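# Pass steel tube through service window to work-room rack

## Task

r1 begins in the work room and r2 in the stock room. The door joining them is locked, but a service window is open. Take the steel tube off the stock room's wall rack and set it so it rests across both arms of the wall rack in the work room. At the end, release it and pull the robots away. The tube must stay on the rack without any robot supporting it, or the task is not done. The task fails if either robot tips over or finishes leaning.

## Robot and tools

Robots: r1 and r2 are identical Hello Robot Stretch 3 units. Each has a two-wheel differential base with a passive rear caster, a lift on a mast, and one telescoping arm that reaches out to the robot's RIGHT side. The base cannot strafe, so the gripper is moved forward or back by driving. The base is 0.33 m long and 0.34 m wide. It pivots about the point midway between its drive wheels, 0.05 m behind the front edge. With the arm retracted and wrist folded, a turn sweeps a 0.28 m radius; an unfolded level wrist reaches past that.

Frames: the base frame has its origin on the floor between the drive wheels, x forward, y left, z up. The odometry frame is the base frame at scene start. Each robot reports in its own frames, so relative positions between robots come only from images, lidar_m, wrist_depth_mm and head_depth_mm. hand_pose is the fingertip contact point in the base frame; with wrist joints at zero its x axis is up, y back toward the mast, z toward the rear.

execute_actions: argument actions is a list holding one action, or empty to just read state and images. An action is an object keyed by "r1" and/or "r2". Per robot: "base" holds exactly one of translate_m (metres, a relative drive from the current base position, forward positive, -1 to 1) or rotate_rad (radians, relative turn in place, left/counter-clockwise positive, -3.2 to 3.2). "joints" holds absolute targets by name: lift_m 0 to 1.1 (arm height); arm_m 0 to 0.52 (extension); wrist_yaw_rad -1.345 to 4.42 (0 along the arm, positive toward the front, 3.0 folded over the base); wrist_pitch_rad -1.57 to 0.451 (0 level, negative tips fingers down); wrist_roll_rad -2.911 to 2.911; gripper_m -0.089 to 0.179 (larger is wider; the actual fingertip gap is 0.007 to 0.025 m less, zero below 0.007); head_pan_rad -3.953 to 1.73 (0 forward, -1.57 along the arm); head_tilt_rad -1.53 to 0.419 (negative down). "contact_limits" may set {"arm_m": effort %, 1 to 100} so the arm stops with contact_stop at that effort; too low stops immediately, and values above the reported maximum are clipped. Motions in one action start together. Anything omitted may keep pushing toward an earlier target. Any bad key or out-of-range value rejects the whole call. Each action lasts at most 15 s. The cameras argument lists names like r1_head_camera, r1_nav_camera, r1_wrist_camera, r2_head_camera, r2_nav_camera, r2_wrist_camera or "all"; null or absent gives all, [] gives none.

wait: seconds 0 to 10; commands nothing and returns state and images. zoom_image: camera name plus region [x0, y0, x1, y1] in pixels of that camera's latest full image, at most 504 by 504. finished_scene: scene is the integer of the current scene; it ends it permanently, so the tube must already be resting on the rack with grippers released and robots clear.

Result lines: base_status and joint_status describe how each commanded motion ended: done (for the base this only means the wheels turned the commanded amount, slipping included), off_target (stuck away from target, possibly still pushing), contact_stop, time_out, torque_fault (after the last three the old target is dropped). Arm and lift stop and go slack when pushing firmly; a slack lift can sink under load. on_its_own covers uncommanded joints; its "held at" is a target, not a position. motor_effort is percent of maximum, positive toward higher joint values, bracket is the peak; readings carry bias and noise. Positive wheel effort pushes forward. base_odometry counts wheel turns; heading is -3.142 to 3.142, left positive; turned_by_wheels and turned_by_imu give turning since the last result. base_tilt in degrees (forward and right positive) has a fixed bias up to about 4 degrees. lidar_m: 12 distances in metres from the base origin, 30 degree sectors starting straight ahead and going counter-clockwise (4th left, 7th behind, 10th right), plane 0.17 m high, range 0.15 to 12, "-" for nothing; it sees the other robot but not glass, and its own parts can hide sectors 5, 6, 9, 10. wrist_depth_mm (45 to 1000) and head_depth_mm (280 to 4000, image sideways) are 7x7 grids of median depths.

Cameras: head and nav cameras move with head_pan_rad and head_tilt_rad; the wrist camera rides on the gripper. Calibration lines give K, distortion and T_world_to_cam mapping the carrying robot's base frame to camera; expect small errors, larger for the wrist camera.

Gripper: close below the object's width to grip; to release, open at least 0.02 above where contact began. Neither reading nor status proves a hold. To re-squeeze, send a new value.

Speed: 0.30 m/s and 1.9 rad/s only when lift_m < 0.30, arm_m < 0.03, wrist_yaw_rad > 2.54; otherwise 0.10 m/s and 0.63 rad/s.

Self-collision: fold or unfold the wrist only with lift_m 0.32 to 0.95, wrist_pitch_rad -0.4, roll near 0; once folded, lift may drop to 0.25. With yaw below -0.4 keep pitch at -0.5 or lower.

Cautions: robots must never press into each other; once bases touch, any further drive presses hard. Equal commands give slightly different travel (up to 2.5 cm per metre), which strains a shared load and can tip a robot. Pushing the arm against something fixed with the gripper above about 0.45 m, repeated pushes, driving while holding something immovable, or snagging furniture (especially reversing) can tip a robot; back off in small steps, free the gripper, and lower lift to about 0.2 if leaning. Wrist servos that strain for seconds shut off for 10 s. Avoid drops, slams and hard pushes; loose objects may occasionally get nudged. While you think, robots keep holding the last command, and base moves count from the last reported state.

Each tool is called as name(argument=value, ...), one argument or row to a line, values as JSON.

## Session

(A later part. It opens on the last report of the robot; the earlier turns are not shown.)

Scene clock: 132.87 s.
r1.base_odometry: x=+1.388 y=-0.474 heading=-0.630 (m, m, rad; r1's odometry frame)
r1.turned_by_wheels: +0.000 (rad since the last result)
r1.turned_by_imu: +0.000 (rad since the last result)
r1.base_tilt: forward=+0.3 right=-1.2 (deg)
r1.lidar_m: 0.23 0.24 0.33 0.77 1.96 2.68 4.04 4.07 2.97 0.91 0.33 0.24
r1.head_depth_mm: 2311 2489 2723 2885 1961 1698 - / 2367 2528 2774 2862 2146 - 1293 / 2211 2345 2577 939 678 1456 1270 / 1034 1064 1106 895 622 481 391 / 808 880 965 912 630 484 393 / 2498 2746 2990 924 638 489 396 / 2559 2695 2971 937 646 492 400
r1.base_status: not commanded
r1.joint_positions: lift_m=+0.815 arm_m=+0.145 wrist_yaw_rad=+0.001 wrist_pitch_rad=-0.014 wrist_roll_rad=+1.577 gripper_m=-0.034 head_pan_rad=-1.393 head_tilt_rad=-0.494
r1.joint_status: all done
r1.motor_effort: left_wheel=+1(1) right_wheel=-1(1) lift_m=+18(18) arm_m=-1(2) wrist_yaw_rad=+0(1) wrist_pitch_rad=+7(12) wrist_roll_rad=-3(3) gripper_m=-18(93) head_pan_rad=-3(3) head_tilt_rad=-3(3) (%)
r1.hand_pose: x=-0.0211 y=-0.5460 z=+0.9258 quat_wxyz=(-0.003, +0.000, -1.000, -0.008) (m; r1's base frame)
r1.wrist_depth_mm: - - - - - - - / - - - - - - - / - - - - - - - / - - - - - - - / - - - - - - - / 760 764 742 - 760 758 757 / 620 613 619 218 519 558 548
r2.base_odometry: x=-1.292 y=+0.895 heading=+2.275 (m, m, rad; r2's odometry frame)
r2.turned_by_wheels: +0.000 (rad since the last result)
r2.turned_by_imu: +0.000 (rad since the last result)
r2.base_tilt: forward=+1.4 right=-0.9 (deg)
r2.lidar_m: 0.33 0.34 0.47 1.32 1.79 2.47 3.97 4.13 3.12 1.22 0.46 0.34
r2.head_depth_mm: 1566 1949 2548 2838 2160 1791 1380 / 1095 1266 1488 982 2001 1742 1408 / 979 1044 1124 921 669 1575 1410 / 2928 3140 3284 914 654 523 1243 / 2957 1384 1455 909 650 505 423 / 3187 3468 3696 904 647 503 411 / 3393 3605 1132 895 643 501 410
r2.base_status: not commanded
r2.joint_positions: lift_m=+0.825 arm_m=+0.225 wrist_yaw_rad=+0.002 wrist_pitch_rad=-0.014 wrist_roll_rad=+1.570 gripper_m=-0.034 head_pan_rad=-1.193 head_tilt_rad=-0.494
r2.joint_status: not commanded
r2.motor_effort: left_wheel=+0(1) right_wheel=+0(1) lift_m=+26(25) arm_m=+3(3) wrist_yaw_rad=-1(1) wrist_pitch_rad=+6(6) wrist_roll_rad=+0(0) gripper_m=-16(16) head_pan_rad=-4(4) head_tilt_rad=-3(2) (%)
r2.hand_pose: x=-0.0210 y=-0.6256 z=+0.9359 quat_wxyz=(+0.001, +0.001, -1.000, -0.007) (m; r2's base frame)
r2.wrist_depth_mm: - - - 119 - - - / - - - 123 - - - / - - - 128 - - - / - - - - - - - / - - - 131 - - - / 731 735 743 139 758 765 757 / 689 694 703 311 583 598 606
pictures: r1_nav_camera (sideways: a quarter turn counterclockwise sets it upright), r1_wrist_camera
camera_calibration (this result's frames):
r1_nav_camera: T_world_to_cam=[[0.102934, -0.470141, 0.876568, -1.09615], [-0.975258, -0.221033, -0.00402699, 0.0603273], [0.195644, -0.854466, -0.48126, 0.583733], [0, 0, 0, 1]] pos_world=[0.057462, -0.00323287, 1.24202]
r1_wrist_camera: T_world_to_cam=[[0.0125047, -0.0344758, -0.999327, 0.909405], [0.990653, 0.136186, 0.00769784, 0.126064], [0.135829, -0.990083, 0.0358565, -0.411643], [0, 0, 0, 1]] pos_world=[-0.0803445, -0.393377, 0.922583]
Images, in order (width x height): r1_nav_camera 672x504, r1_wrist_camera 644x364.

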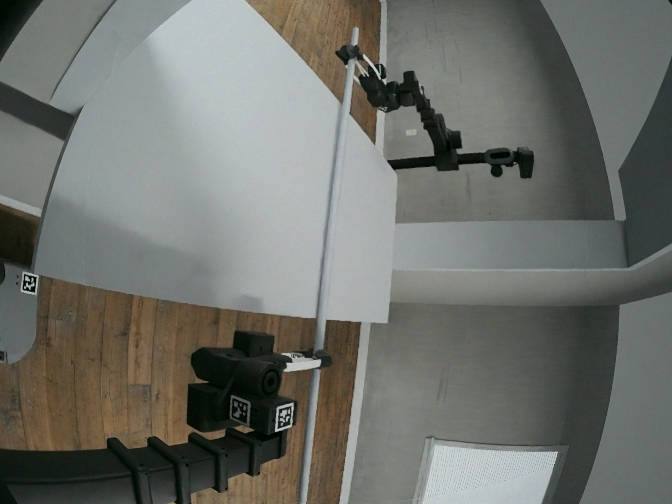

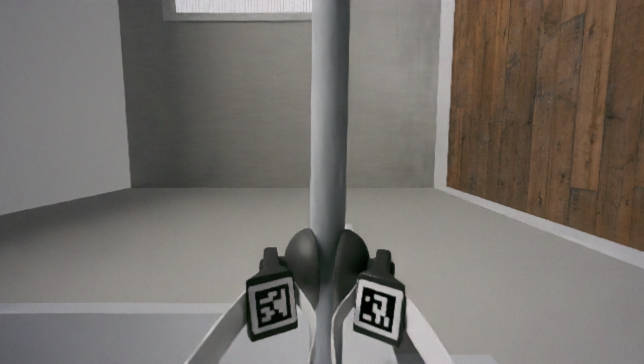

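execute_actions(
  actions=[
    {"r1":{"joints":{"gripper_m":0.07}}},
  ],
  cameras=[],
)

execute_actions(
  actions=[
    {"r1":{"joints":{"arm_m":0.165,"lift_m":0.82}}},
  ],
  cameras=[],
)

execute_actions(
  actions=[
    {"r1":{"joints":{"gripper_m":-0.035}}},
  ],
  cameras=[],
)

execute_actions(
  actions=[
    {"r1":{"joints":{"lift_m":0.86}},"r2":{"joints":{"gripper_m":0.17,"lift_m":0.85}}},
  ],
  cameras=["r1_wrist_camera","r2_wrist_camera"],
)

Scene clock: 134.63 s.
r1.base_odometry: x=+1.388 y=-0.474 heading=-0.630 (m, m, rad; r1's odometry frame)
r1.turned_by_wheels: +0.000 (rad since the last result)
r1.turned_by_imu: +0.000 (rad since the last result)
r1.base_tilt: forward=+0.2 right=-1.2 (deg)
r1.lidar_m: 0.23 0.24 0.33 0.78 1.96 2.68 4.06 4.07 2.96 0.91 0.33 0.24
r1.head_depth_mm: 2307 2505 2727 2855 1947 1692 - / 2337 2543 2741 2974 1982 - 1295 / 2201 2382 2537 938 677 1462 1277 / 1030 1071 1097 893 621 480 392 / 810 881 964 909 628 484 394 / 2471 2739 3053 922 638 489 396 / 2571 2739 2963 934 646 493 398
r1.base_status: not commanded
r1.joint_positions: lift_m=+0.815 arm_m=+0.145 wrist_yaw_rad=+0.001 wrist_pitch_rad=-0.019 wrist_roll_rad=+1.577 gripper_m=+0.070 head_pan_rad=-1.393 head_tilt_rad=-0.494
r1.joint_status: all done
r1.motor_effort: left_wheel=+1(1) right_wheel=-2(2) lift_m=+18(18) arm_m=-1(1) wrist_yaw_rad=+0(1) wrist_pitch_rad=+9(10) wrist_roll_rad=-3(3) gripper_m=+1(79) head_pan_rad=-3(3) head_tilt_rad=-3(2) (%)
r1.hand_pose: x=-0.0211 y=-0.5458 z=+0.9246 quat_wxyz=(-0.003, +0.000, -1.000, -0.010) (m; r1's base frame)
r1.wrist_depth_mm: - - - - - - - / - - - - - - - / - - - - - - - / - - - - - - - / - - - 526 - - - / 766 758 - 305 773 772 763 / 620 624 622 225 489 560 551
r2.base_odometry: x=-1.292 y=+0.895 heading=+2.275 (m, m, rad; r2's odometry frame)
r2.turned_by_wheels: +0.000 (rad since the last result)
r2.turned_by_imu: +0.000 (rad since the last result)
r2.base_tilt: forward=+1.3 right=-0.9 (deg)
r2.lidar_m: 0.33 0.34 0.47 1.31 1.79 2.47 3.96 4.16 3.12 1.22 0.46 0.34
r2.head_depth_mm: 1582 1949 2539 2850 2176 1806 1379 / 1098 1265 1479 984 2005 1727 1408 / 979 1046 1128 923 670 1567 1418 / 2923 3160 3305 915 654 524 1234 / 2936 1390 1455 906 648 505 423 / 3183 3444 3741 899 646 504 411 / 3342 3636 1134 894 644 501 409
r2.base_status: not commanded
r2.joint_positions: lift_m=+0.825 arm_m=+0.225 wrist_yaw_rad=+0.002 wrist_pitch_rad=-0.014 wrist_roll_rad=+1.570 gripper_m=-0.034 head_pan_rad=-1.193 head_tilt_rad=-0.494
r2.joint_status: not commanded
r2.motor_effort: left_wheel=-2(1) right_wheel=+0(1) lift_m=+25(26) arm_m=+2(3) wrist_yaw_rad=-1(1) wrist_pitch_rad=+6(5) wrist_roll_rad=+0(0) gripper_m=-16(16) head_pan_rad=-4(4) head_tilt_rad=-3(3) (%)
r2.hand_pose: x=-0.0210 y=-0.6256 z=+0.9359 quat_wxyz=(+0.001, +0.001, -1.000, -0.007) (m; r2's base frame)
r2.wrist_depth_mm: - - - 118 - - - / - - - 122 - - - / - - - 127 - - - / - - - 133 - - - / - - - 131 - - - / 733 740 737 138 747 756 781 / 680 697 707 314 592 596 599
pictures: none
No camera images: the call's "cameras" was empty. Leave "cameras" out to get every camera's image.

Scene clock: 135.67 s.
r1.base_odometry: x=+1.388 y=-0.474 heading=-0.630 (m, m, rad; r1's odometry frame)
r1.turned_by_wheels: +0.000 (rad since the last result)
r1.turned_by_imu: +0.000 (rad since the last result)
r1.base_tilt: forward=+0.3 right=-1.3 (deg)
r1.lidar_m: 0.23 0.24 0.33 0.78 1.97 2.69 4.05 4.06 2.96 0.91 0.33 0.24
r1.head_depth_mm: 2324 2478 2698 2865 1945 - - / 2381 2529 2723 2944 1977 - 1248 / 2198 2362 2550 933 676 1451 1268 / 1028 1069 1097 894 622 480 390 / 812 883 963 909 629 485 394 / 2479 2735 3074 921 635 488 397 / 2541 2729 2962 939 647 493 399
r1.base_status: not commanded
r1.joint_positions: lift_m=+0.820 arm_m=+0.165 wrist_yaw_rad=+0.001 wrist_pitch_rad=-0.020 wrist_roll_rad=+1.577 gripper_m=+0.070 head_pan_rad=-1.393 head_tilt_rad=-0.494
r1.joint_status: all done
r1.motor_effort: left_wheel=+1(1) right_wheel=-1(2) lift_m=+21(19) arm_m=+4(7) wrist_yaw_rad=-1(1) wrist_pitch_rad=+10(10) wrist_roll_rad=-3(3) gripper_m=+1(1) head_pan_rad=-3(3) head_tilt_rad=-3(3) (%)
r1.hand_pose: x=-0.0211 y=-0.5654 z=+0.9292 quat_wxyz=(-0.003, +0.000, -1.000, -0.010) (m; r1's base frame)
r1.wrist_depth_mm: - - - - - - - / - - - - - - - / - - - - - - - / - - - - - - - / - - - 985 - - - / 761 764 - 327 752 764 775 / 609 599 605 237 495 554 549
r2.base_odometry: x=-1.292 y=+0.895 heading=+2.275 (m, m, rad; r2's odometry frame)
r2.turned_by_wheels: +0.000 (rad since the last result)
r2.turned_by_imu: +0.000 (rad since the last result)
r2.base_tilt: forward=+1.3 right=-0.9 (deg)
r2.lidar_m: 0.33 0.34 0.47 1.32 1.78 2.47 3.97 4.14 3.12 1.22 0.46 0.34
r2.head_depth_mm: 1571 1953 2545 2854 2166 1795 1379 / 1098 1264 1483 981 1993 1734 1411 / 979 1045 1132 922 670 1579 1407 / 2929 3147 3277 915 651 523 1239 / 2950 1373 1453 907 651 505 423 / 3162 3403 3729 901 648 503 411 / 3339 3619 1111 896 642 502 410
r2.base_status: not commanded
r2.joint_positions: lift_m=+0.825 arm_m=+0.225 wrist_yaw_rad=+0.002 wrist_pitch_rad=-0.014 wrist_roll_rad=+1.570 gripper_m=-0.034 head_pan_rad=-1.193 head_tilt_rad=-0.494
r2.joint_status: not commanded
r2.motor_effort: left_wheel=+0(0) right_wheel=+1(1) lift_m=+26(25) arm_m=+3(3) wrist_yaw_rad=-1(1) wrist_pitch_rad=+5(6) wrist_roll_rad=+1(0) gripper_m=-16(16) head_pan_rad=-3(5) head_tilt_rad=-3(2) (%)
r2.hand_pose: x=-0.0210 y=-0.6256 z=+0.9359 quat_wxyz=(+0.001, +0.001, -1.000, -0.007) (m; r2's base frame)
r2.wrist_depth_mm: - - - 118 - - - / - - - 123 - - - / - - - 127 - - - / - - - 133 - - - / - - - 131 - - - / 731 740 732 138 751 759 778 / 689 701 702 316 578 606 596
pictures: none
No camera images: the call's "cameras" was empty. Leave "cameras" out to get every camera's image.

Scene clock: 137.20 s.
r1.base_odometry: x=+1.388 y=-0.474 heading=-0.630 (m, m, rad; r1's odometry frame)
r1.turned_by_wheels: +0.000 (rad since the last result)
r1.turned_by_imu: +0.000 (rad since the last result)
r1.base_tilt: forward=+0.2 right=-1.3 (deg)
r1.lidar_m: 0.23 0.24 0.33 0.77 1.97 2.68 4.05 4.08 2.97 0.91 0.33 0.24
r1.head_depth_mm: 2313 2511 2703 2879 1950 - - / 2373 2557 2788 2874 1986 - 1254 / 2189 2351 2522 936 675 1457 1271 / 1036 1065 1102 893 619 481 391 / 808 875 965 906 629 485 393 / 2492 2762 3053 922 635 489 397 / 2547 2744 2987 933 646 493 399
r1.base_status: not commanded
r1.joint_positions: lift_m=+0.820 arm_m=+0.165 wrist_yaw_rad=+0.001 wrist_pitch_rad=-0.027 wrist_roll_rad=+1.577 gripper_m=-0.034 head_pan_rad=-1.393 head_tilt_rad=-0.494
r1.joint_status: all done
r1.motor_effort: left_wheel=+1(1) right_wheel=-2(2) lift_m=+21(21) arm_m=+3(3) wrist_yaw_rad=-1(1) wrist_pitch_rad=+14(16) wrist_roll_rad=-3(3) gripper_m=-20(93) head_pan_rad=-3(3) head_tilt_rad=-3(3) (%)
r1.hand_pose: x=-0.0211 y=-0.5653 z=+0.9273 quat_wxyz=(-0.003, +0.000, -1.000, -0.014) (m; r1's base frame)
r1.wrist_depth_mm: - - - - - - - / - - - - - - - / - - - - - - - / - - - - - - - / - - - 135 - - - / 778 738 771 134 748 774 768 / 612 604 597 143 527 551 547
r2.base_odometry: x=-1.292 y=+0.895 heading=+2.275 (m, m, rad; r2's odometry frame)
r2.turned_by_wheels: +0.000 (rad since the last result)
r2.turned_by_imu: +0.000 (rad since the last result)
r2.base_tilt: forward=+1.3 right=-0.9 (deg)
r2.lidar_m: 0.32 0.34 0.47 1.32 1.78 2.47 3.96 4.14 3.13 1.22 0.46 0.34
r2.head_depth_mm: 1567 1947 2558 2841 2165 1798 1382 / 1095 1267 1490 984 2000 1743 1417 / 976 1044 1131 924 672 1570 1404 / 2927 3135 3243 912 655 523 1240 / 2967 1377 1450 908 650 505 423 / 3220 3456 3712 902 647 503 411 / 3319 3635 1108 895 644 500 410
r2.base_status: not commanded
r2.joint_positions: lift_m=+0.825 arm_m=+0.225 wrist_yaw_rad=+0.002 wrist_pitch_rad=-0.014 wrist_roll_rad=+1.570 gripper_m=-0.034 head_pan_rad=-1.193 head_tilt_rad=-0.494
r2.joint_status: not commanded
r2.motor_effort: left_wheel=-1(0) right_wheel=+1(1) lift_m=+25(25) arm_m=+3(3) wrist_yaw_rad=-1(1) wrist_pitch_rad=+6(5) wrist_roll_rad=+0(0) gripper_m=-16(16) head_pan_rad=-4(5) head_tilt_rad=-2(2) (%)
r2.hand_pose: x=-0.0210 y=-0.6256 z=+0.9359 quat_wxyz=(+0.001, +0.001, -1.000, -0.007) (m; r2's base frame)
r2.wrist_depth_mm: - - - 117 - - - / - - - 121 - - - / - - - 126 - - - / - - - 131 - - - / - - - 131 - - - / 739 745 763 139 757 762 772 / 696 694 701 315 591 592 593
pictures: none
No camera images: the call's "cameras" was empty. Leave "cameras" out to get every camera's image.

Scene clock: 139.73 s.
r1.base_odometry: x=+1.388 y=-0.474 heading=-0.630 (m, m, rad; r1's odometry frame)
r1.turned_by_wheels: +0.000 (rad since the last result)
r1.turned_by_imu: +0.001 (rad since the last result)
r1.base_tilt: forward=+0.3 right=-1.3 (deg)
r1.lidar_m: 0.23 0.24 0.33 0.77 1.97 2.68 4.05 4.08 2.95 0.91 0.33 0.24
r1.head_depth_mm: 2340 2498 2688 2915 2120 - 1237 / 2364 2566 2762 2910 1990 - 1263 / 2214 2373 2547 936 674 1457 1273 / 1032 1064 1099 898 603 480 391 / 810 880 964 906 618 484 393 / 2459 2752 3024 924 631 488 396 / 2552 2723 2956 937 643 494 399
r1.base_status: not commanded
r1.joint_positions: lift_m=+0.860 arm_m=+0.165 wrist_yaw_rad=+0.001 wrist_pitch_rad=-0.096 wrist_roll_rad=+1.578 gripper_m=-0.034 head_pan_rad=-1.393 head_tilt_rad=-0.494
r1.joint_status: all done
r1.on_its_own: wrist_pitch_rad is at rest, and its effort (+49) is outside its rest range (-20 to +32)
r1.motor_effort: left_wheel=+1(1) right_wheel=-2(1) lift_m=+25(26) arm_m=+1(2) wrist_yaw_rad=+0(1) wrist_pitch_rad=+49(54) wrist_roll_rad=-4(4) gripper_m=-23(23) head_pan_rad=-2(3) head_tilt_rad=-3(4) (%)
r1.hand_pose: x=-0.0211 y=-0.5625 z=+0.9494 quat_wxyz=(-0.003, +0.000, -0.999, -0.049) (m; r1's base frame)
r1.wrist_depth_mm: - - - - - - - / - - - - - - - / - - - - - - - / - - - - - - - / - - - 135 - - - / 768 762 753 133 762 760 761 / 566 564 585 143 225 545 555
r2.base_odometry: x=-1.292 y=+0.895 heading=+2.275 (m, m, rad; r2's odometry frame)
r2.turned_by_wheels: +0.000 (rad since the last result)
r2.turned_by_imu: +0.000 (rad since the last result)
r2.base_tilt: forward=+1.3 right=-0.9 (deg)
r2.lidar_m: 0.33 0.34 0.47 1.32 1.78 2.47 3.96 4.13 3.10 1.22 0.46 0.34
r2.head_depth_mm: 1581 1945 2536 2868 2171 1679 1395 / 1098 1263 1490 982 1986 1728 1408 / 975 1044 1130 921 666 1578 1407 / 2917 3126 3320 915 653 523 1235 / 2971 1354 1470 908 650 505 423 / 3209 3383 3796 902 646 503 412 / 3382 3599 1017 893 643 501 409
r2.base_status: not commanded
r2.joint_positions: lift_m=+0.850 arm_m=+0.225 wrist_yaw_rad=+0.002 wrist_pitch_rad=-0.017 wrist_roll_rad=+1.570 gripper_m=+0.170 head_pan_rad=-1.193 head_tilt_rad=-0.494
r2.joint_status: all done
r2.motor_effort: left_wheel=-1(1) right_wheel=+0(0) lift_m=+32(35) arm_m=+2(3) wrist_yaw_rad=-1(1) wrist_pitch_rad=+6(7) wrist_roll_rad=+1(0) gripper_m=+0(83) head_pan_rad=-4(4) head_tilt_rad=-2(3) (%)
r2.hand_pose: x=-0.0210 y=-0.6256 z=+0.9599 quat_wxyz=(+0.001, +0.001, -1.000, -0.009) (m; r2's base frame)
r2.wrist_depth_mm: - - - 121 - - - / - - - 125 - - - / - - - 131 - - - / - - - 137 - - - / - - - 549 - - - / - 732 753 397 767 734 778 / 698 703 699 331 565 591 581
pictures: r1_wrist_camera, r2_wrist_camera
camera_calibration (this result's frames):
r1_wrist_camera: T_world_to_cam=[[0.0138762, 0.0475572, -0.998772, 0.978122], [0.990637, 0.13502, 0.0201923, 0.115603], [0.135815, -0.989701, -0.0452384, -0.351662], [0, 0, 0, 1]] pos_world=[-0.0803329, -0.410166, 0.958678]
r2_wrist_camera: T_world_to_cam=[[-0.0272926, 0.00383879, -0.99962, 0.960925], [0.974144, 0.224457, -0.0257351, 0.209729], [0.224273, -0.974476, -0.00986557, -0.425531], [0, 0, 0, 1]] pos_world=[-0.0826448, -0.465434, 0.961759]
Images, in order (width x height): r1_wrist_camera 644x364, r2_wrist_camera 644x364.

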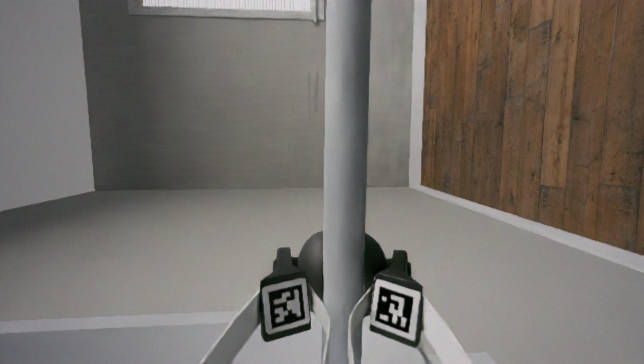

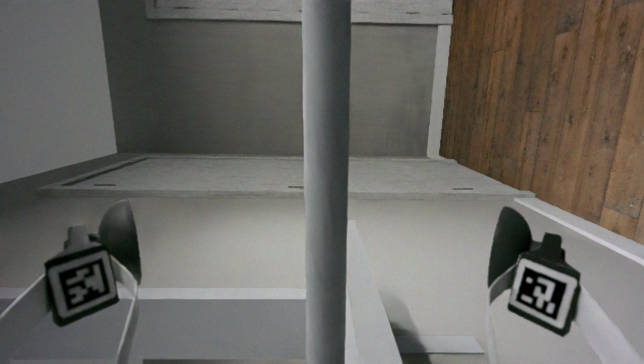

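execute_actions(
  actions=[
    {"r1":{"base":{"translate_m":-1},"joints":{"lift_m":0.88}}},
  ],
  cameras=[],
)

execute_actions(
  actions=[
    {"r1":{"base":{"rotate_rad":0.23},"joints":{"arm_m":0}}},
  ],
  cameras=[],
)

execute_actions(
  actions=[
    {"r1":{"base":{"translate_m":-1},"joints":{"lift_m":0.7}}},
  ],
  cameras=[],
)

execute_actions(
  actions=[
    {"r1":{"base":{"translate_m":-1}}},
  ],
  cameras=[],
)

execute_actions(
  actions=[
    {"r1":{"base":{"rotate_rad":-1.82},"joints":{"head_pan_rad":-1.57,"head_tilt_rad":-0.6}}},
  ],
  cameras=["r1_nav_camera","r1_head_camera","r1_wrist_camera"],
)

Scene clock: 151.13 s.
r1.base_odometry: x=+0.580 y=+0.115 heading=-0.630 (m, m, rad; r1's odometry frame)
r1.turned_by_wheels: +0.000 (rad since the last result)
r1.turned_by_imu: +0.005 (rad since the last result)
r1.base_tilt: forward=+0.3 right=-1.2 (deg)
r1.lidar_m: 1.22 1.28 1.71 1.89 1.96 2.68 3.05 3.16 2.96 2.86 1.75 1.27
r1.head_depth_mm: 2292 2486 2696 2865 2271 - 1264 / 2350 2523 2750 2885 2053 - 1282 / 2385 2589 2853 2960 2000 1593 1305 / 2464 2660 2888 3015 2017 1619 1307 / 2540 2670 2979 3055 2025 1623 1326 / 2520 2717 2842 2719 2058 1643 1336 / 2194 2210 2219 2256 2084 1671 1346
r1.base_status: done
r1.joint_positions: lift_m=+0.880 arm_m=+0.165 wrist_yaw_rad=+0.001 wrist_pitch_rad=-0.098 wrist_roll_rad=+1.578 gripper_m=-0.034 head_pan_rad=-1.393 head_tilt_rad=-0.494
r1.joint_status: all done
r1.on_its_own: wrist_pitch_rad is at rest, and its effort (+50) is outside its rest range (-20 to +32)
r1.motor_effort: left_wheel=+1(2) right_wheel=-1(6) lift_m=+24(24) arm_m=+2(2) wrist_yaw_rad=-1(0) wrist_pitch_rad=+50(51) wrist_roll_rad=-4(4) gripper_m=-22(22) head_pan_rad=-3(3) head_tilt_rad=-3(3) (%)
r1.hand_pose: x=-0.0212 y=-0.5624 z=+0.9689 quat_wxyz=(-0.003, +0.000, -0.999, -0.050) (m; r1's base frame)
r1.wrist_depth_mm: - - - - - - - / - - - - - - - / - - - - - - - / - - - - - - - / - - - 135 - - - / - - - 133 - - - / - - - 142 - - -
r2.base_odometry: x=-1.292 y=+0.895 heading=+2.275 (m, m, rad; r2's odometry frame)
r2.turned_by_wheels: +0.000 (rad since the last result)
r2.turned_by_imu: +0.000 (rad since the last result)
r2.base_tilt: forward=+1.3 right=-0.9 (deg)
r2.lidar_m: 0.33 0.34 0.47 1.32 1.79 2.47 3.96 4.14 3.13 1.22 0.46 0.34
r2.head_depth_mm: 1576 1947 2562 2860 2257 1682 1397 / 1099 1263 1484 984 2066 1742 1408 / 980 1045 1130 921 684 1571 1410 / 2939 3116 3295 915 652 523 1240 / 3034 3293 3559 907 649 505 423 / 3203 3486 3752 902 648 503 411 / 3330 3682 3945 896 643 501 409
r2.base_status: not commanded
r2.joint_positions: lift_m=+0.850 arm_m=+0.225 wrist_yaw_rad=+0.002 wrist_pitch_rad=-0.017 wrist_roll_rad=+1.570 gripper_m=+0.170 head_pan_rad=-1.193 head_tilt_rad=-0.494
r2.joint_status: not commanded
r2.motor_effort: left_wheel=-1(1) right_wheel=+1(1) lift_m=+33(33) arm_m=+3(2) wrist_yaw_rad=-1(1) wrist_pitch_rad=+6(7) wrist_roll_rad=+0(0) gripper_m=+0(0) head_pan_rad=-5(4) head_tilt_rad=-2(3) (%)
r2.hand_pose: x=-0.0210 y=-0.6256 z=+0.9599 quat_wxyz=(+0.001, +0.001, -1.000, -0.009) (m; r2's base frame)
r2.wrist_depth_mm: - - - - - - - / - - - - - - - / - - - - - - - / - - - - - - - / - - - 970 - - - / - 745 752 680 758 725 779 / 696 705 710 696 565 599 594
pictures: none
No camera images: the call's "cameras" was empty. Leave "cameras" out to get every camera's image.

Scene clock: 153.60 s.
r1.base_odometry: x=+0.580 y=+0.115 heading=-0.400 (m, m, rad; r1's odometry frame)
r1.turned_by_wheels: +0.230 (rad since the last result)
r1.turned_by_imu: +0.228 (rad since the last result)
r1.base_tilt: forward=+0.3 right=-1.2 (deg)
r1.lidar_m: 1.23 1.40 1.90 1.89 2.15 3.07 3.06 3.38 2.86 2.64 1.45 1.23
r1.head_depth_mm: 2323 2501 2739 2846 2035 1480 1315 / 2439 2637 2861 2871 2074 1549 1354 / 2522 2747 2972 2954 2091 1512 1316 / 2508 2689 2906 2867 2098 1563 1314 / 2108 2172 2306 2424 2148 1573 1322 / 1779 1834 1928 2014 1999 1540 1332 / 1523 1580 1649 1711 1777 1602 1343
r1.base_status: done
r1.joint_positions: lift_m=+0.880 arm_m=+0.001 wrist_yaw_rad=-0.001 wrist_pitch_rad=-0.099 wrist_roll_rad=+1.578 gripper_m=-0.034 head_pan_rad=-1.393 head_tilt_rad=-0.494
r1.joint_status: all done
r1.on_its_own: wrist_pitch_rad is at rest, and its effort (+50) is outside its rest range (-20 to +32)
r1.motor_effort: left_wheel=-1(6) right_wheel=+0(6) lift_m=+24(25) arm_m=-2(1) wrist_yaw_rad=+0(2) wrist_pitch_rad=+50(50) wrist_roll_rad=-4(4) gripper_m=-23(23) head_pan_rad=-3(3) head_tilt_rad=-1(3) (%)
r1.hand_pose: x=-0.0215 y=-0.3986 z=+0.9689 quat_wxyz=(-0.003, +0.000, -0.999, -0.050) (m; r1's base frame)
r1.wrist_depth_mm: - - - - - - - / - - - - - - - / - - - - - - - / - - - - - - - / - - - 135 - - - / - - - 133 - - - / - - - 142 - - -
r2.base_odometry: x=-1.292 y=+0.895 heading=+2.275 (m, m, rad; r2's odometry frame)
r2.turned_by_wheels: +0.000 (rad since the last result)
r2.turned_by_imu: +0.000 (rad since the last result)
r2.base_tilt: forward=+1.4 right=-0.9 (deg)
r2.lidar_m: 0.33 0.34 0.47 1.32 1.79 2.47 3.95 4.15 3.12 1.22 0.46 0.34
r2.head_depth_mm: 1576 1946 2546 2843 2258 1683 1401 / 1101 1261 1487 988 2056 1727 1415 / 980 1042 1128 920 683 1582 1409 / 2942 3138 3338 914 653 523 1239 / 3031 3283 3515 905 649 505 424 / 3193 3452 3724 903 646 503 411 / 3328 3652 3908 893 642 501 410
r2.base_status: not commanded
r2.joint_positions: lift_m=+0.850 arm_m=+0.225 wrist_yaw_rad=+0.002 wrist_pitch_rad=-0.017 wrist_roll_rad=+1.570 gripper_m=+0.170 head_pan_rad=-1.193 head_tilt_rad=-0.494
r2.joint_status: not commanded
r2.motor_effort: left_wheel=+0(0) right_wheel=+0(0) lift_m=+32(33) arm_m=+3(4) wrist_yaw_rad=-1(1) wrist_pitch_rad=+6(6) wrist_roll_rad=+0(0) gripper_m=+1(0) head_pan_rad=-4(3) head_tilt_rad=-2(2) (%)
r2.hand_pose: x=-0.0210 y=-0.6256 z=+0.9599 quat_wxyz=(+0.001, +0.001, -1.000, -0.009) (m; r2's base frame)
r2.wrist_depth_mm: - - - - - - - / - - - - - - - / - - - - - - - / - - - - - - - / - - - 959 - - - / - 733 760 692 756 713 755 / 698 695 699 690 563 599 599
pictures: none
No camera images: the call's "cameras" was empty. Leave "cameras" out to get every camera's image.

Scene clock: 165.10 s.
r1.base_odometry: x=-0.342 y=+0.504 heading=-0.400 (m, m, rad; r1's odometry frame)
r1.turned_by_wheels: +0.000 (rad since the last result)
r1.turned_by_imu: +0.003 (rad since the last result)
r1.base_tilt: forward=+0.3 right=-1.3 (deg)
r1.lidar_m: 2.20 2.48 2.12 2.12 2.40 2.11 2.11 2.39 2.64 2.63 2.60 2.20
r1.head_depth_mm: 2168 2297 2490 2633 2031 1568 1291 / 2219 2384 2593 2784 2058 1593 1319 / 2319 2524 2751 2867 2067 1605 1247 / 2430 2627 2889 3008 2102 1611 1274 / 2537 2756 3051 3105 2126 1635 1284 / 2663 2941 3185 3118 2134 1638 1262 / 2712 2834 2980 2933 2167 1661 1312
r1.base_status: done
r1.joint_positions: lift_m=+0.700 arm_m=+0.001 wrist_yaw_rad=+0.000 wrist_pitch_rad=-0.099 wrist_roll_rad=+1.578 gripper_m=-0.034 head_pan_rad=-1.393 head_tilt_rad=-0.494
r1.joint_status: all done
r1.on_its_own: wrist_pitch_rad is at rest, and its effort (+50) is outside its rest range (-20 to +32)
r1.motor_effort: left_wheel=-1(5) right_wheel=+2(2) lift_m=+21(19) arm_m=-2(2) wrist_yaw_rad=+0(1) wrist_pitch_rad=+50(51) wrist_roll_rad=-4(4) gripper_m=-23(23) head_pan_rad=-3(3) head_tilt_rad=-2(2) (%)
r1.hand_pose: x=-0.0214 y=-0.3985 z=+0.7890 quat_wxyz=(-0.003, +0.000, -0.999, -0.050) (m; r1's base frame)
r1.wrist_depth_mm: - - - - - - 879 / - - - - - - 857 / - - - - - - 883 / - - - - - - 880 / - - - 135 - - 887 / - - - 134 - - 873 / - - - 138 - - 879
r2.base_odometry: x=-1.292 y=+0.895 heading=+2.275 (m, m, rad; r2's odometry frame)
r2.turned_by_wheels: +0.000 (rad since the last result)
r2.turned_by_imu: +0.000 (rad since the last result)
r2.base_tilt: forward=+1.3 right=-0.9 (deg)
r2.lidar_m: 0.33 0.34 0.47 1.32 1.79 2.47 3.97 4.13 3.12 1.22 0.46 0.34
r2.head_depth_mm: 1577 1946 2550 2870 2252 1686 1401 / 1095 1265 1485 983 2058 1739 1409 / 978 1047 1127 922 684 1576 1410 / 2906 3150 3321 916 652 524 1236 / 3093 3272 3525 908 649 505 424 / 3173 3477 3801 902 645 504 411 / 3364 3665 3932 896 644 501 409
r2.base_status: not commanded
r2.joint_positions: lift_m=+0.850 arm_m=+0.225 wrist_yaw_rad=+0.002 wrist_pitch_rad=-0.017 wrist_roll_rad=+1.570 gripper_m=+0.170 head_pan_rad=-1.193 head_tilt_rad=-0.494
r2.joint_status: not commanded
r2.motor_effort: left_wheel=-1(1) right_wheel=+0(1) lift_m=+33(33) arm_m=+3(3) wrist_yaw_rad=-1(1) wrist_pitch_rad=+7(7) wrist_roll_rad=+0(0) gripper_m=+0(1) head_pan_rad=-4(4) head_tilt_rad=-2(2) (%)
r2.hand_pose: x=-0.0210 y=-0.6256 z=+0.9599 quat_wxyz=(+0.001, +0.001, -1.000, -0.009) (m; r2's base frame)
r2.wrist_depth_mm: - - - - - - - / - - - - - - - / - - - - - - - / - - - - - - - / - - - 964 - - - / - 742 747 679 748 735 767 / 699 700 700 696 560 604 602
pictures: none
No camera images: the call's "cameras" was empty. Leave "cameras" out to get every camera's image.

Scene clock: 176.60 s.
r1.base_odometry: x=-1.263 y=+0.893 heading=-0.400 (m, m, rad; r1's odometry frame)
r1.turned_by_wheels: +0.000 (rad since the last result)
r1.turned_by_imu: +0.003 (rad since the last result)
r1.base_tilt: forward=+0.3 right=-1.2 (deg)
r1.lidar_m: 3.16 2.75 2.34 2.34 1.35 1.14 1.14 1.29 2.15 2.41 2.73 3.16
r1.head_depth_mm: 1951 2148 2280 2466 2032 1581 1292 / 2008 2174 2370 2606 2091 1579 1315 / 2134 2289 2493 2685 2087 1588 1245 / 2228 2397 2603 2823 2112 1613 1276 / 2327 2556 2793 2901 2134 1630 1259 / 2426 2657 2923 3059 2164 1642 1300 / 2575 2829 3158 3161 2190 1665 1278
r1.base_status: done
r1.joint_positions: lift_m=+0.700 arm_m=+0.001 wrist_yaw_rad=+0.000 wrist_pitch_rad=-0.099 wrist_roll_rad=+1.578 gripper_m=-0.034 head_pan_rad=-1.393 head_tilt_rad=-0.494
r1.joint_status: not commanded
r1.on_its_own: wrist_pitch_rad is at rest, and its effort (+51) is outside its rest range (-20 to +32)
r1.motor_effort: left_wheel=-1(4) right_wheel=+1(4) lift_m=+22(22) arm_m=-3(2) wrist_yaw_rad=-1(0) wrist_pitch_rad=+51(51) wrist_roll_rad=-4(3) gripper_m=-23(23) head_pan_rad=-3(3) head_tilt_rad=-3(4) (%)
r1.hand_pose: x=-0.0214 y=-0.3985 z=+0.7890 quat_wxyz=(-0.003, +0.000, -0.999, -0.050) (m; r1's base frame)
r1.wrist_depth_mm: - - - - - - 868 / - - - - - - 878 / - - - - - - 910 / - - - - - - 865 / - - - 136 - - 906 / - - - 134 - - 889 / - - - 140 - - 902
r2.base_odometry: x=-1.292 y=+0.895 heading=+2.275 (m, m, rad; r2's odometry frame)
r2.turned_by_wheels: +0.000 (rad since the last result)
r2.turned_by_imu: +0.000 (rad since the last result)
r2.base_tilt: forward=+1.4 right=-0.9 (deg)
r2.lidar_m: 0.33 0.34 0.47 1.32 1.79 2.46 3.97 4.14 3.13 1.22 0.46 0.34
r2.head_depth_mm: 1576 1945 2556 2845 2240 1684 1396 / 1096 1267 1486 984 2059 1736 1413 / 977 1045 1132 919 687 1574 1406 / 2906 3145 3304 916 654 523 1239 / 3025 3357 3560 909 650 505 423 / 3235 3474 3771 899 646 503 412 / 3384 3685 3939 892 642 501 410
r2.base_status: not commanded
r2.joint_positions: lift_m=+0.850 arm_m=+0.225 wrist_yaw_rad=+0.002 wrist_pitch_rad=-0.017 wrist_roll_rad=+1.570 gripper_m=+0.170 head_pan_rad=-1.193 head_tilt_rad=-0.494
r2.joint_status: not commanded
r2.motor_effort: left_wheel=-1(0) right_wheel=+1(1) lift_m=+33(33) arm_m=+3(4) wrist_yaw_rad=-1(1) wrist_pitch_rad=+6(6) wrist_roll_rad=+1(0) gripper_m=+0(1) head_pan_rad=-5(4) head_tilt_rad=-2(2) (%)
r2.hand_pose: x=-0.0210 y=-0.6256 z=+0.9599 quat_wxyz=(+0.001, +0.001, -1.000, -0.009) (m; r2's base frame)
r2.wrist_depth_mm: - - - - - - - / - - - - - - - / - - - - - - - / - - - - - - - / - - - 958 - - - / - 735 759 685 761 694 775 / 704 701 701 691 558 602 597
pictures: none
No camera images: the call's "cameras" was empty. Leave "cameras" out to get every camera's image.

Scene clock: 180.47 s.
r1.base_odometry: x=-1.263 y=+0.893 heading=-2.220 (m, m, rad; r1's odometry frame)
r1.turned_by_wheels: -1.820 (rad since the last result)
r1.turned_by_imu: -1.798 (rad since the last result)
r1.base_tilt: forward=+0.3 right=-1.3 (deg)
r1.lidar_m: 2.41 2.48 3.30 3.15 3.27 2.44 2.34 1.65 1.18 1.14 1.18 1.58
r1.head_depth_mm: 931 1021 1132 1283 1462 1458 1211 / 916 1029 1140 1258 1458 1469 1221 / 929 1021 1135 1276 1455 1521 1235 / 931 1027 1137 1270 1461 1488 1245 / 928 1020 1128 1254 1453 1501 1253 / 919 1008 1122 1277 1460 1517 1253 / 934 1017 1140 1282 1457 1524 1265
r1.base_status: done
r1.joint_positions: lift_m=+0.700 arm_m=+0.001 wrist_yaw_rad=-0.004 wrist_pitch_rad=-0.099 wrist_roll_rad=+1.578 gripper_m=-0.034 head_pan_rad=-1.563 head_tilt_rad=-0.593
r1.joint_status: all done
r1.on_its_own: wrist_pitch_rad is at rest, and its effort (+51) is outside its rest range (-20 to +32)
r1.motor_effort: left_wheel=+1(5) right_wheel=-2(6) lift_m=+22(22) arm_m=-2(2) wrist_yaw_rad=+2(2) wrist_pitch_rad=+51(51) wrist_roll_rad=-4(4) gripper_m=-23(23) head_pan_rad=-3(13) head_tilt_rad=-3(16) (%)
r1.hand_pose: x=-0.0223 y=-0.3985 z=+0.7890 quat_wxyz=(-0.003, -0.002, -0.999, -0.050) (m; r1's base frame)
r1.wrist_depth_mm: 822 815 873 872 922 924 872 / 832 872 888 888 928 903 895 / 866 835 889 876 928 943 890 / 846 906 885 920 956 929 901 / 883 926 904 133 966 967 861 / 917 932 947 134 998 - 913 / 904 917 910 147 987 - 910
r2.base_odometry: x=-1.292 y=+0.895 heading=+2.275 (m, m, rad; r2's odometry frame)
r2.turned_by_wheels: +0.000 (rad since the last result)
r2.turned_by_imu: +0.000 (rad since the last result)
r2.base_tilt: forward=+1.3 right=-0.9 (deg)
r2.lidar_m: 0.33 0.34 0.47 1.32 1.79 2.47 3.96 4.14 3.12 1.22 0.46 0.34
r2.head_depth_mm: 1566 1943 2562 2832 2253 1680 1392 / 1096 1259 1487 980 2068 1733 1410 / 976 1043 1128 922 683 1573 1409 / 2888 3125 3297 914 654 523 1237 / 3053 3288 3526 908 649 506 423 / 3216 3477 3739 900 645 503 411 / 3393 3617 3927 893 643 501 409
r2.base_status: not commanded
r2.joint_positions: lift_m=+0.850 arm_m=+0.225 wrist_yaw_rad=+0.002 wrist_pitch_rad=-0.017 wrist_roll_rad=+1.570 gripper_m=+0.170 head_pan_rad=-1.193 head_tilt_rad=-0.494
r2.joint_status: not commanded
r2.motor_effort: left_wheel=+0(1) right_wheel=+1(0) lift_m=+33(33) arm_m=+3(4) wrist_yaw_rad=-1(1) wrist_pitch_rad=+6(6) wrist_roll_rad=+0(0) gripper_m=+1(1) head_pan_rad=-4(4) head_tilt_rad=-2(3) (%)
r2.hand_pose: x=-0.0210 y=-0.6256 z=+0.9599 quat_wxyz=(+0.001, +0.001, -1.000, -0.009) (m; r2's base frame)
r2.wrist_depth_mm: - - - - - - - / - - - - - - - / - - - - - - - / - - - - - - - / - - - 957 - - - / - 736 756 691 767 725 751 / 709 705 694 710 562 603 603
pictures: r1_head_camera (sideways: a quarter turn clockwise sets it upright), r1_nav_camera (sideways: a quarter turn counterclockwise sets it upright), r1_wrist_camera
camera_calibration (this result's frames):
r1_head_camera: T_world_to_cam=[[0.0552293, 0.50983, -0.8585, 1.13957], [0.997271, 0.0140193, 0.0724822, -0.0990369], [0.0489892, -0.860161, -0.507665, 0.613122], [0, 0, 0, 1]] pos_world=[0.00579284, -0.0522133, 1.29676]
r1_nav_camera: T_world_to_cam=[[0.0224439, -0.564308, 0.825259, -1.02876], [-0.998611, -0.0520068, -0.00840356, 0.0661668], [0.0476613, -0.823925, -0.564691, 0.693186], [0, 0, 0, 1]] pos_world=[0.056126, -0.00596012, 1.24098]
r1_wrist_camera: T_world_to_cam=[[0.014102, 0.0499441, -0.998652, 0.810983], [0.991253, 0.130369, 0.0205175, 0.0957667], [0.131218, -0.990207, -0.0476688, -0.194848], [0, 0, 0, 1]] pos_world=[-0.0807981, -0.245928, 0.798637]
Images, in order (width x height): r1_head_camera 896x504, r1_nav_camera 672x504, r1_wrist_camera 644x364.

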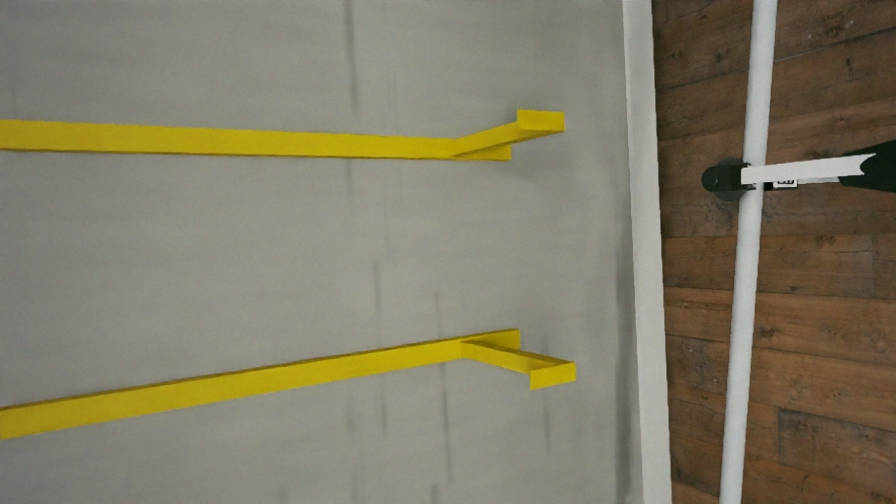

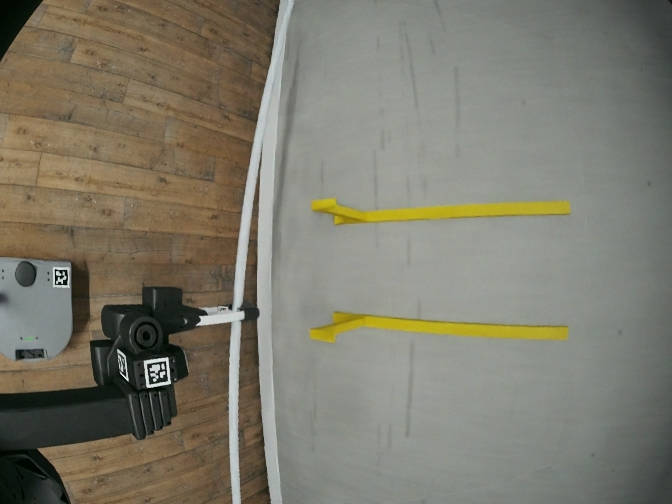

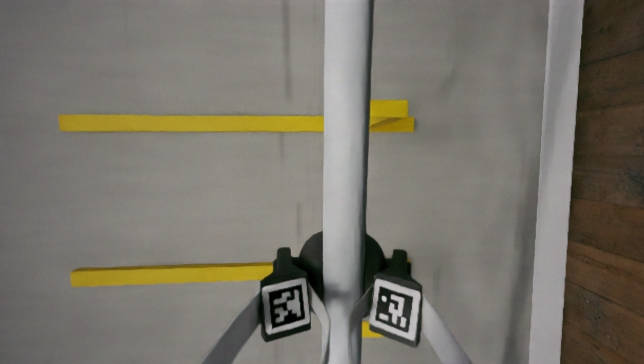

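execute_actions(
  actions=[
    {"r1":{"base":{"translate_m":0.08},"joints":{"arm_m":0.52,"wrist_yaw_rad":-0.1}}},
  ],
  cameras=[],
)

execute_actions(
  actions=[
    {"r1":{"joints":{"lift_m":0.6}}},
  ],
  cameras=["r1_head_camera","r1_wrist_camera"],
)

Scene clock: 185.73 s.
r1.base_odometry: x=-1.311 y=+0.830 heading=-2.220 (m, m, rad; r1's odometry frame)
r1.turned_by_wheels: +0.000 (rad since the last result)
r1.turned_by_imu: +0.001 (rad since the last result)
r1.base_tilt: forward=+0.3 right=-1.2 (deg)
r1.lidar_m: 2.33 2.41 3.25 3.15 3.26 2.52 2.42 1.64 1.18 1.13 1.17 1.58
r1.head_depth_mm: 927 1017 1140 1254 1459 1497 - / 915 1004 1121 1204 1453 1427 1225 / 929 1023 1134 1232 1494 1472 1234 / 931 1017 1137 1263 1453 1484 1239 / 925 1005 1114 1231 1466 1497 1238 / 923 1025 1138 1254 1447 1502 1259 / 928 1024 1133 1254 1454 1534 1262
r1.base_status: done
r1.joint_positions: lift_m=+0.700 arm_m=+0.520 wrist_yaw_rad=-0.100 wrist_pitch_rad=-0.099 wrist_roll_rad=+1.578 gripper_m=-0.034 head_pan_rad=-1.563 head_tilt_rad=-0.593
r1.joint_status: all done
r1.on_its_own: wrist_pitch_rad is at rest, and its effort (+51) is outside its rest range (-20 to +32)
r1.motor_effort: left_wheel=+1(6) right_wheel=-2(3) lift_m=+21(22) arm_m=+4(3) wrist_yaw_rad=-1(4) wrist_pitch_rad=+51(51) wrist_roll_rad=-4(4) gripper_m=-23(22) head_pan_rad=-3(3) head_tilt_rad=-4(5) (%)
r1.hand_pose: x=-0.0465 y=-0.9160 z=+0.7890 quat_wxyz=(-0.006, -0.050, -0.998, -0.050) (m; r1's base frame)
r1.wrist_depth_mm: 369 372 380 362 405 289 418 / 357 358 361 359 372 379 420 / 365 374 380 387 399 414 419 / 365 377 387 390 402 409 416 / 364 366 380 135 396 415 419 / 370 372 381 133 398 414 417 / 363 370 379 143 397 405 421
r2.base_odometry: x=-1.292 y=+0.895 heading=+2.275 (m, m, rad; r2's odometry frame)
r2.turned_by_wheels: +0.000 (rad since the last result)
r2.turned_by_imu: +0.000 (rad since the last result)
r2.base_tilt: forward=+1.3 right=-0.9 (deg)
r2.lidar_m: 0.33 0.34 0.47 1.32 1.79 2.47 3.96 4.15 3.12 1.22 0.46 0.34
r2.head_depth_mm: 1572 1950 2546 2854 2234 1687 1390 / 1099 1257 1488 982 2060 1738 1409 / 979 1042 1128 922 685 1580 1410 / 2922 3162 3289 914 653 523 1237 / 3053 3283 3499 905 649 506 423 / 3197 3469 3777 901 646 503 411 / 3343 3645 3931 894 642 500 410
r2.base_status: not commanded
r2.joint_positions: lift_m=+0.850 arm_m=+0.225 wrist_yaw_rad=+0.002 wrist_pitch_rad=-0.017 wrist_roll_rad=+1.570 gripper_m=+0.170 head_pan_rad=-1.193 head_tilt_rad=-0.494
r2.joint_status: not commanded
r2.motor_effort: left_wheel=-1(1) right_wheel=+1(1) lift_m=+33(33) arm_m=+3(3) wrist_yaw_rad=-1(1) wrist_pitch_rad=+6(6) wrist_roll_rad=+0(1) gripper_m=+0(1) head_pan_rad=-5(5) head_tilt_rad=-3(2) (%)
r2.hand_pose: x=-0.0210 y=-0.6256 z=+0.9599 quat_wxyz=(+0.001, +0.001, -1.000, -0.009) (m; r2's base frame)
r2.wrist_depth_mm: - - - - - - - / - - - - - - - / - - - - - - - / - - - - - - - / - - - 961 - - - / - 735 721 690 752 734 772 / 684 684 706 701 559 602 594
pictures: none
No camera images: the call's "cameras" was empty. Leave "cameras" out to get every camera's image.

Scene clock: 187.47 s.
r1.base_odometry: x=-1.311 y=+0.830 heading=-2.220 (m, m, rad; r1's odometry frame)
r1.turned_by_wheels: +0.000 (rad since the last result)
r1.turned_by_imu: +0.000 (rad since the last result)
r1.base_tilt: forward=+0.4 right=-1.1 (deg)
r1.lidar_m: 2.33 2.40 3.25 3.15 3.26 2.52 2.42 1.65 1.18 1.14 1.17 1.58
r1.head_depth_mm: 931 1024 1137 1258 1464 1457 1243 / 912 1007 1128 1239 1426 1485 1221 / 928 1026 1132 1250 1522 1470 1236 / 929 1018 1135 1249 1455 1481 1237 / 929 999 1120 1260 1457 1500 1244 / 926 1022 1136 1275 1463 1516 1254 / 923 1015 1135 1279 1459 1526 1270
r1.base_status: not commanded
r1.joint_positions: lift_m=+0.600 arm_m=+0.520 wrist_yaw_rad=-0.100 wrist_pitch_rad=-0.099 wrist_roll_rad=+1.578 gripper_m=-0.034 head_pan_rad=-1.563 head_tilt_rad=-0.593
r1.joint_status: all done
r1.on_its_own: wrist_pitch_rad is at rest, and its effort (+50) is outside its rest range (-20 to +32)
r1.motor_effort: left_wheel=+2(2) right_wheel=-2(2) lift_m=+22(24) arm_m=+3(3) wrist_yaw_rad=+0(0) wrist_pitch_rad=+50(51) wrist_roll_rad=-4(4) gripper_m=-23(22) head_pan_rad=-3(2) head_tilt_rad=-3(4) (%)
r1.hand_pose: x=-0.0465 y=-0.9160 z=+0.6890 quat_wxyz=(-0.006, -0.050, -0.997, -0.050) (m; r1's base frame)
r1.wrist_depth_mm: 364 375 384 359 365 411 425 / 355 364 364 359 377 409 425 / 366 375 383 388 401 409 425 / 362 376 385 389 404 408 421 / 363 373 384 135 399 406 416 / 368 374 380 133 404 407 415 / 368 373 383 141 398 409 421
r2.base_odometry: x=-1.292 y=+0.895 heading=+2.275 (m, m, rad; r2's odometry frame)
r2.turned_by_wheels: +0.000 (rad since the last result)
r2.turned_by_imu: +0.000 (rad since the last result)
r2.base_tilt: forward=+1.4 right=-0.9 (deg)
r2.lidar_m: 0.33 0.34 0.47 1.32 1.78 2.47 3.96 4.12 3.10 1.22 0.46 0.34
r2.head_depth_mm: 1572 1949 2560 2864 2263 1682 1401 / 1096 1267 1483 980 2051 1729 1412 / 977 1046 1129 923 683 1579 1409 / 2902 3102 3269 913 653 523 1235 / 3066 3257 3519 908 650 505 423 / 3191 3414 3730 904 646 503 411 / 3398 3668 3931 896 642 501 410
r2.base_status: not commanded
r2.joint_positions: lift_m=+0.850 arm_m=+0.225 wrist_yaw_rad=+0.002 wrist_pitch_rad=-0.017 wrist_roll_rad=+1.570 gripper_m=+0.170 head_pan_rad=-1.193 head_tilt_rad=-0.494
r2.joint_status: not commanded
r2.motor_effort: left_wheel=-1(1) right_wheel=+0(0) lift_m=+33(33) arm_m=+3(3) wrist_yaw_rad=-1(1) wrist_pitch_rad=+6(7) wrist_roll_rad=+0(0) gripper_m=+0(0) head_pan_rad=-5(4) head_tilt_rad=-1(3) (%)
r2.hand_pose: x=-0.0210 y=-0.6256 z=+0.9599 quat_wxyz=(+0.001, +0.001, -1.000, -0.009) (m; r2's base frame)
r2.wrist_depth_mm: - - - - - - - / - - - - - - - / - - - - - - - / - - - - - - - / - - - 987 - - - / - 730 761 691 760 707 770 / 691 689 699 707 560 602 594
pictures: r1_head_camera (sideways: a quarter turn clockwise sets it upright), r1_wrist_camera
camera_calibration (this result's frames):
r1_head_camera: T_world_to_cam=[[0.0552546, 0.509926, -0.858442, 1.13949], [0.997272, 0.0139598, 0.0724829, -0.0990378], [0.0489446, -0.860105, -0.507763, 0.613251], [0, 0, 0, 1]] pos_world=[0.00579016, -0.0522127, 1.29675]
r1_wrist_camera: T_world_to_cam=[[0.0188468, 0.0485423, -0.998643, 0.736187], [0.999188, 0.0346499, 0.0205414, 0.101979], [0.0356, -0.99822, -0.0478498, -0.720541], [0, 0, 0, 1]] pos_world=[-0.0901192, -0.758528, 0.698616]
Images, in order (width x height): r1_head_camera 896x504, r1_wrist_camera 644x364.

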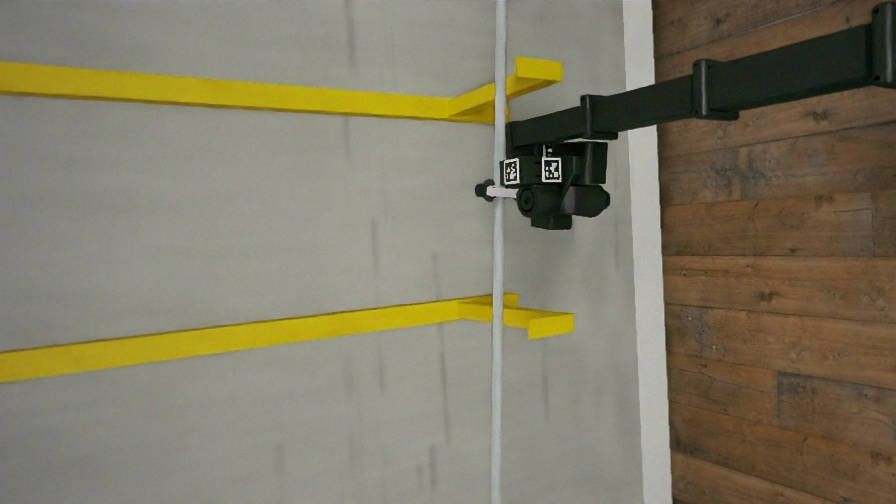

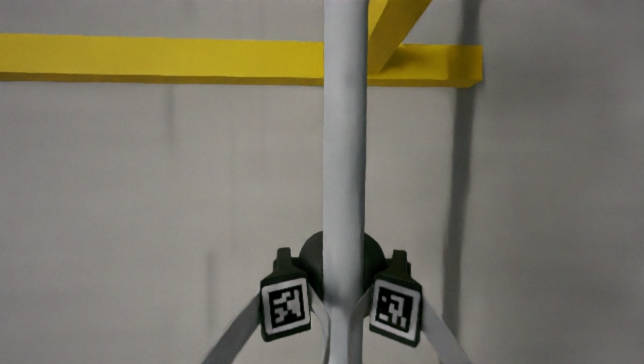

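execute_actions(
  actions=[
    {"r1":{"joints":{"lift_m":0.54}}},
  ],
  cameras=["r1_head_camera"],
)

Scene clock: 188.93 s.
r1.base_odometry: x=-1.311 y=+0.830 heading=-2.220 (m, m, rad; r1's odometry frame)
r1.turned_by_wheels: +0.000 (rad since the last result)
r1.turned_by_imu: +0.000 (rad since the last result)
r1.base_tilt: forward=+0.2 right=-1.2 (deg)
r1.lidar_m: 2.33 2.41 3.26 3.15 3.25 2.52 2.42 1.64 1.18 1.13 1.17 1.58
r1.head_depth_mm: 932 1018 1133 1281 1469 1451 1233 / 913 1012 1127 1242 1426 1505 1207 / 925 1025 1132 1276 - 1472 1230 / 924 1022 1138 1277 1461 1488 1230 / 926 1005 1121 1252 1459 1495 1249 / 928 1023 1130 1249 1461 1504 1257 / 927 1020 1133 1247 1464 1525 1255
r1.base_status: not commanded
r1.joint_positions: lift_m=+0.540 arm_m=+0.520 wrist_yaw_rad=-0.100 wrist_pitch_rad=-0.027 wrist_roll_rad=+1.578 gripper_m=-0.034 head_pan_rad=-1.563 head_tilt_rad=-0.593
r1.joint_status: all done
r1.motor_effort: left_wheel=+1(2) right_wheel=-3(3) lift_m=+18(24) arm_m=+2(3) wrist_yaw_rad=+0(0) wrist_pitch_rad=+14(51) wrist_roll_rad=-4(3) gripper_m=-18(23) head_pan_rad=-3(2) head_tilt_rad=-5(2) (%)
r1.hand_pose: x=-0.0468 y=-0.9190 z=+0.6475 quat_wxyz=(-0.004, -0.050, -0.999, -0.014) (m; r1's base frame)
r1.wrist_depth_mm: 390 392 387 124 392 383 389 / 365 361 360 127 363 386 394 / 387 385 382 129 396 389 385 / 390 383 389 132 388 385 388 / 387 384 385 135 383 386 391 / 390 383 388 133 389 389 387 / 384 389 386 143 387 389 389
r2.base_odometry: x=-1.292 y=+0.895 heading=+2.275 (m, m, rad; r2's odometry frame)
r2.turned_by_wheels: +0.000 (rad since the last result)
r2.turned_by_imu: +0.000 (rad since the last result)
r2.base_tilt: forward=+1.3 right=-0.9 (deg)
r2.lidar_m: 0.33 0.34 0.47 1.32 1.78 2.47 3.97 4.13 3.12 1.22 0.46 0.34
r2.head_depth_mm: 1567 1950 2555 2837 2248 1678 1396 / 1097 1258 1488 981 2063 1735 1412 / 979 1047 1129 919 684 1581 1407 / 2912 3172 3292 914 653 524 1239 / 3038 3300 3510 907 650 505 424 / 3212 3453 3763 899 646 503 411 / 3383 3622 3932 895 642 500 410
r2.base_status: not commanded
r2.joint_positions: lift_m=+0.850 arm_m=+0.225 wrist_yaw_rad=+0.002 wrist_pitch_rad=-0.017 wrist_roll_rad=+1.570 gripper_m=+0.170 head_pan_rad=-1.193 head_tilt_rad=-0.494
r2.joint_status: not commanded
r2.motor_effort: left_wheel=+0(0) right_wheel=+1(1) lift_m=+33(33) arm_m=+4(3) wrist_yaw_rad=-1(1) wrist_pitch_rad=+7(6) wrist_roll_rad=+0(0) gripper_m=+0(1) head_pan_rad=-4(5) head_tilt_rad=-2(3) (%)
r2.hand_pose: x=-0.0210 y=-0.6256 z=+0.9599 quat_wxyz=(+0.001, +0.001, -1.000, -0.009) (m; r2's base frame)
r2.wrist_depth_mm: - - - - - - - / - - - - - - - / - - - - - - - / - - - - - - - / - - - 979 - - - / - 739 735 704 753 729 761 / 703 693 719 701 559 597 601
pictures: r1_head_camera (sideways: a quarter turn clockwise sets it upright)
camera_calibration (this result's frames):
r1_head_camera: T_world_to_cam=[[0.0552543, 0.509963, -0.85842, 1.13946], [0.997272, 0.0139568, 0.0724832, -0.0990382], [0.0489446, -0.860083, -0.5078, 0.613299], [0, 0, 0, 1]] pos_world=[0.00579016, -0.0522125, 1.29675]
Images, in order (width x height): r1_head_camera 896x504.

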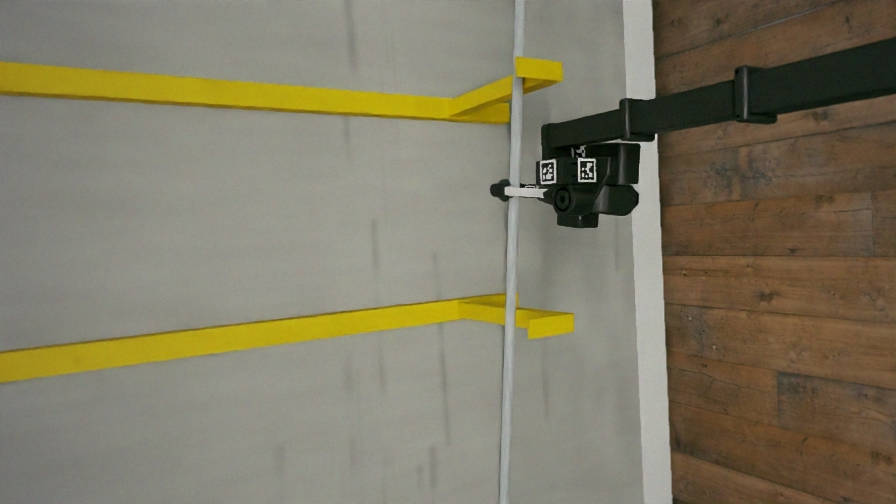

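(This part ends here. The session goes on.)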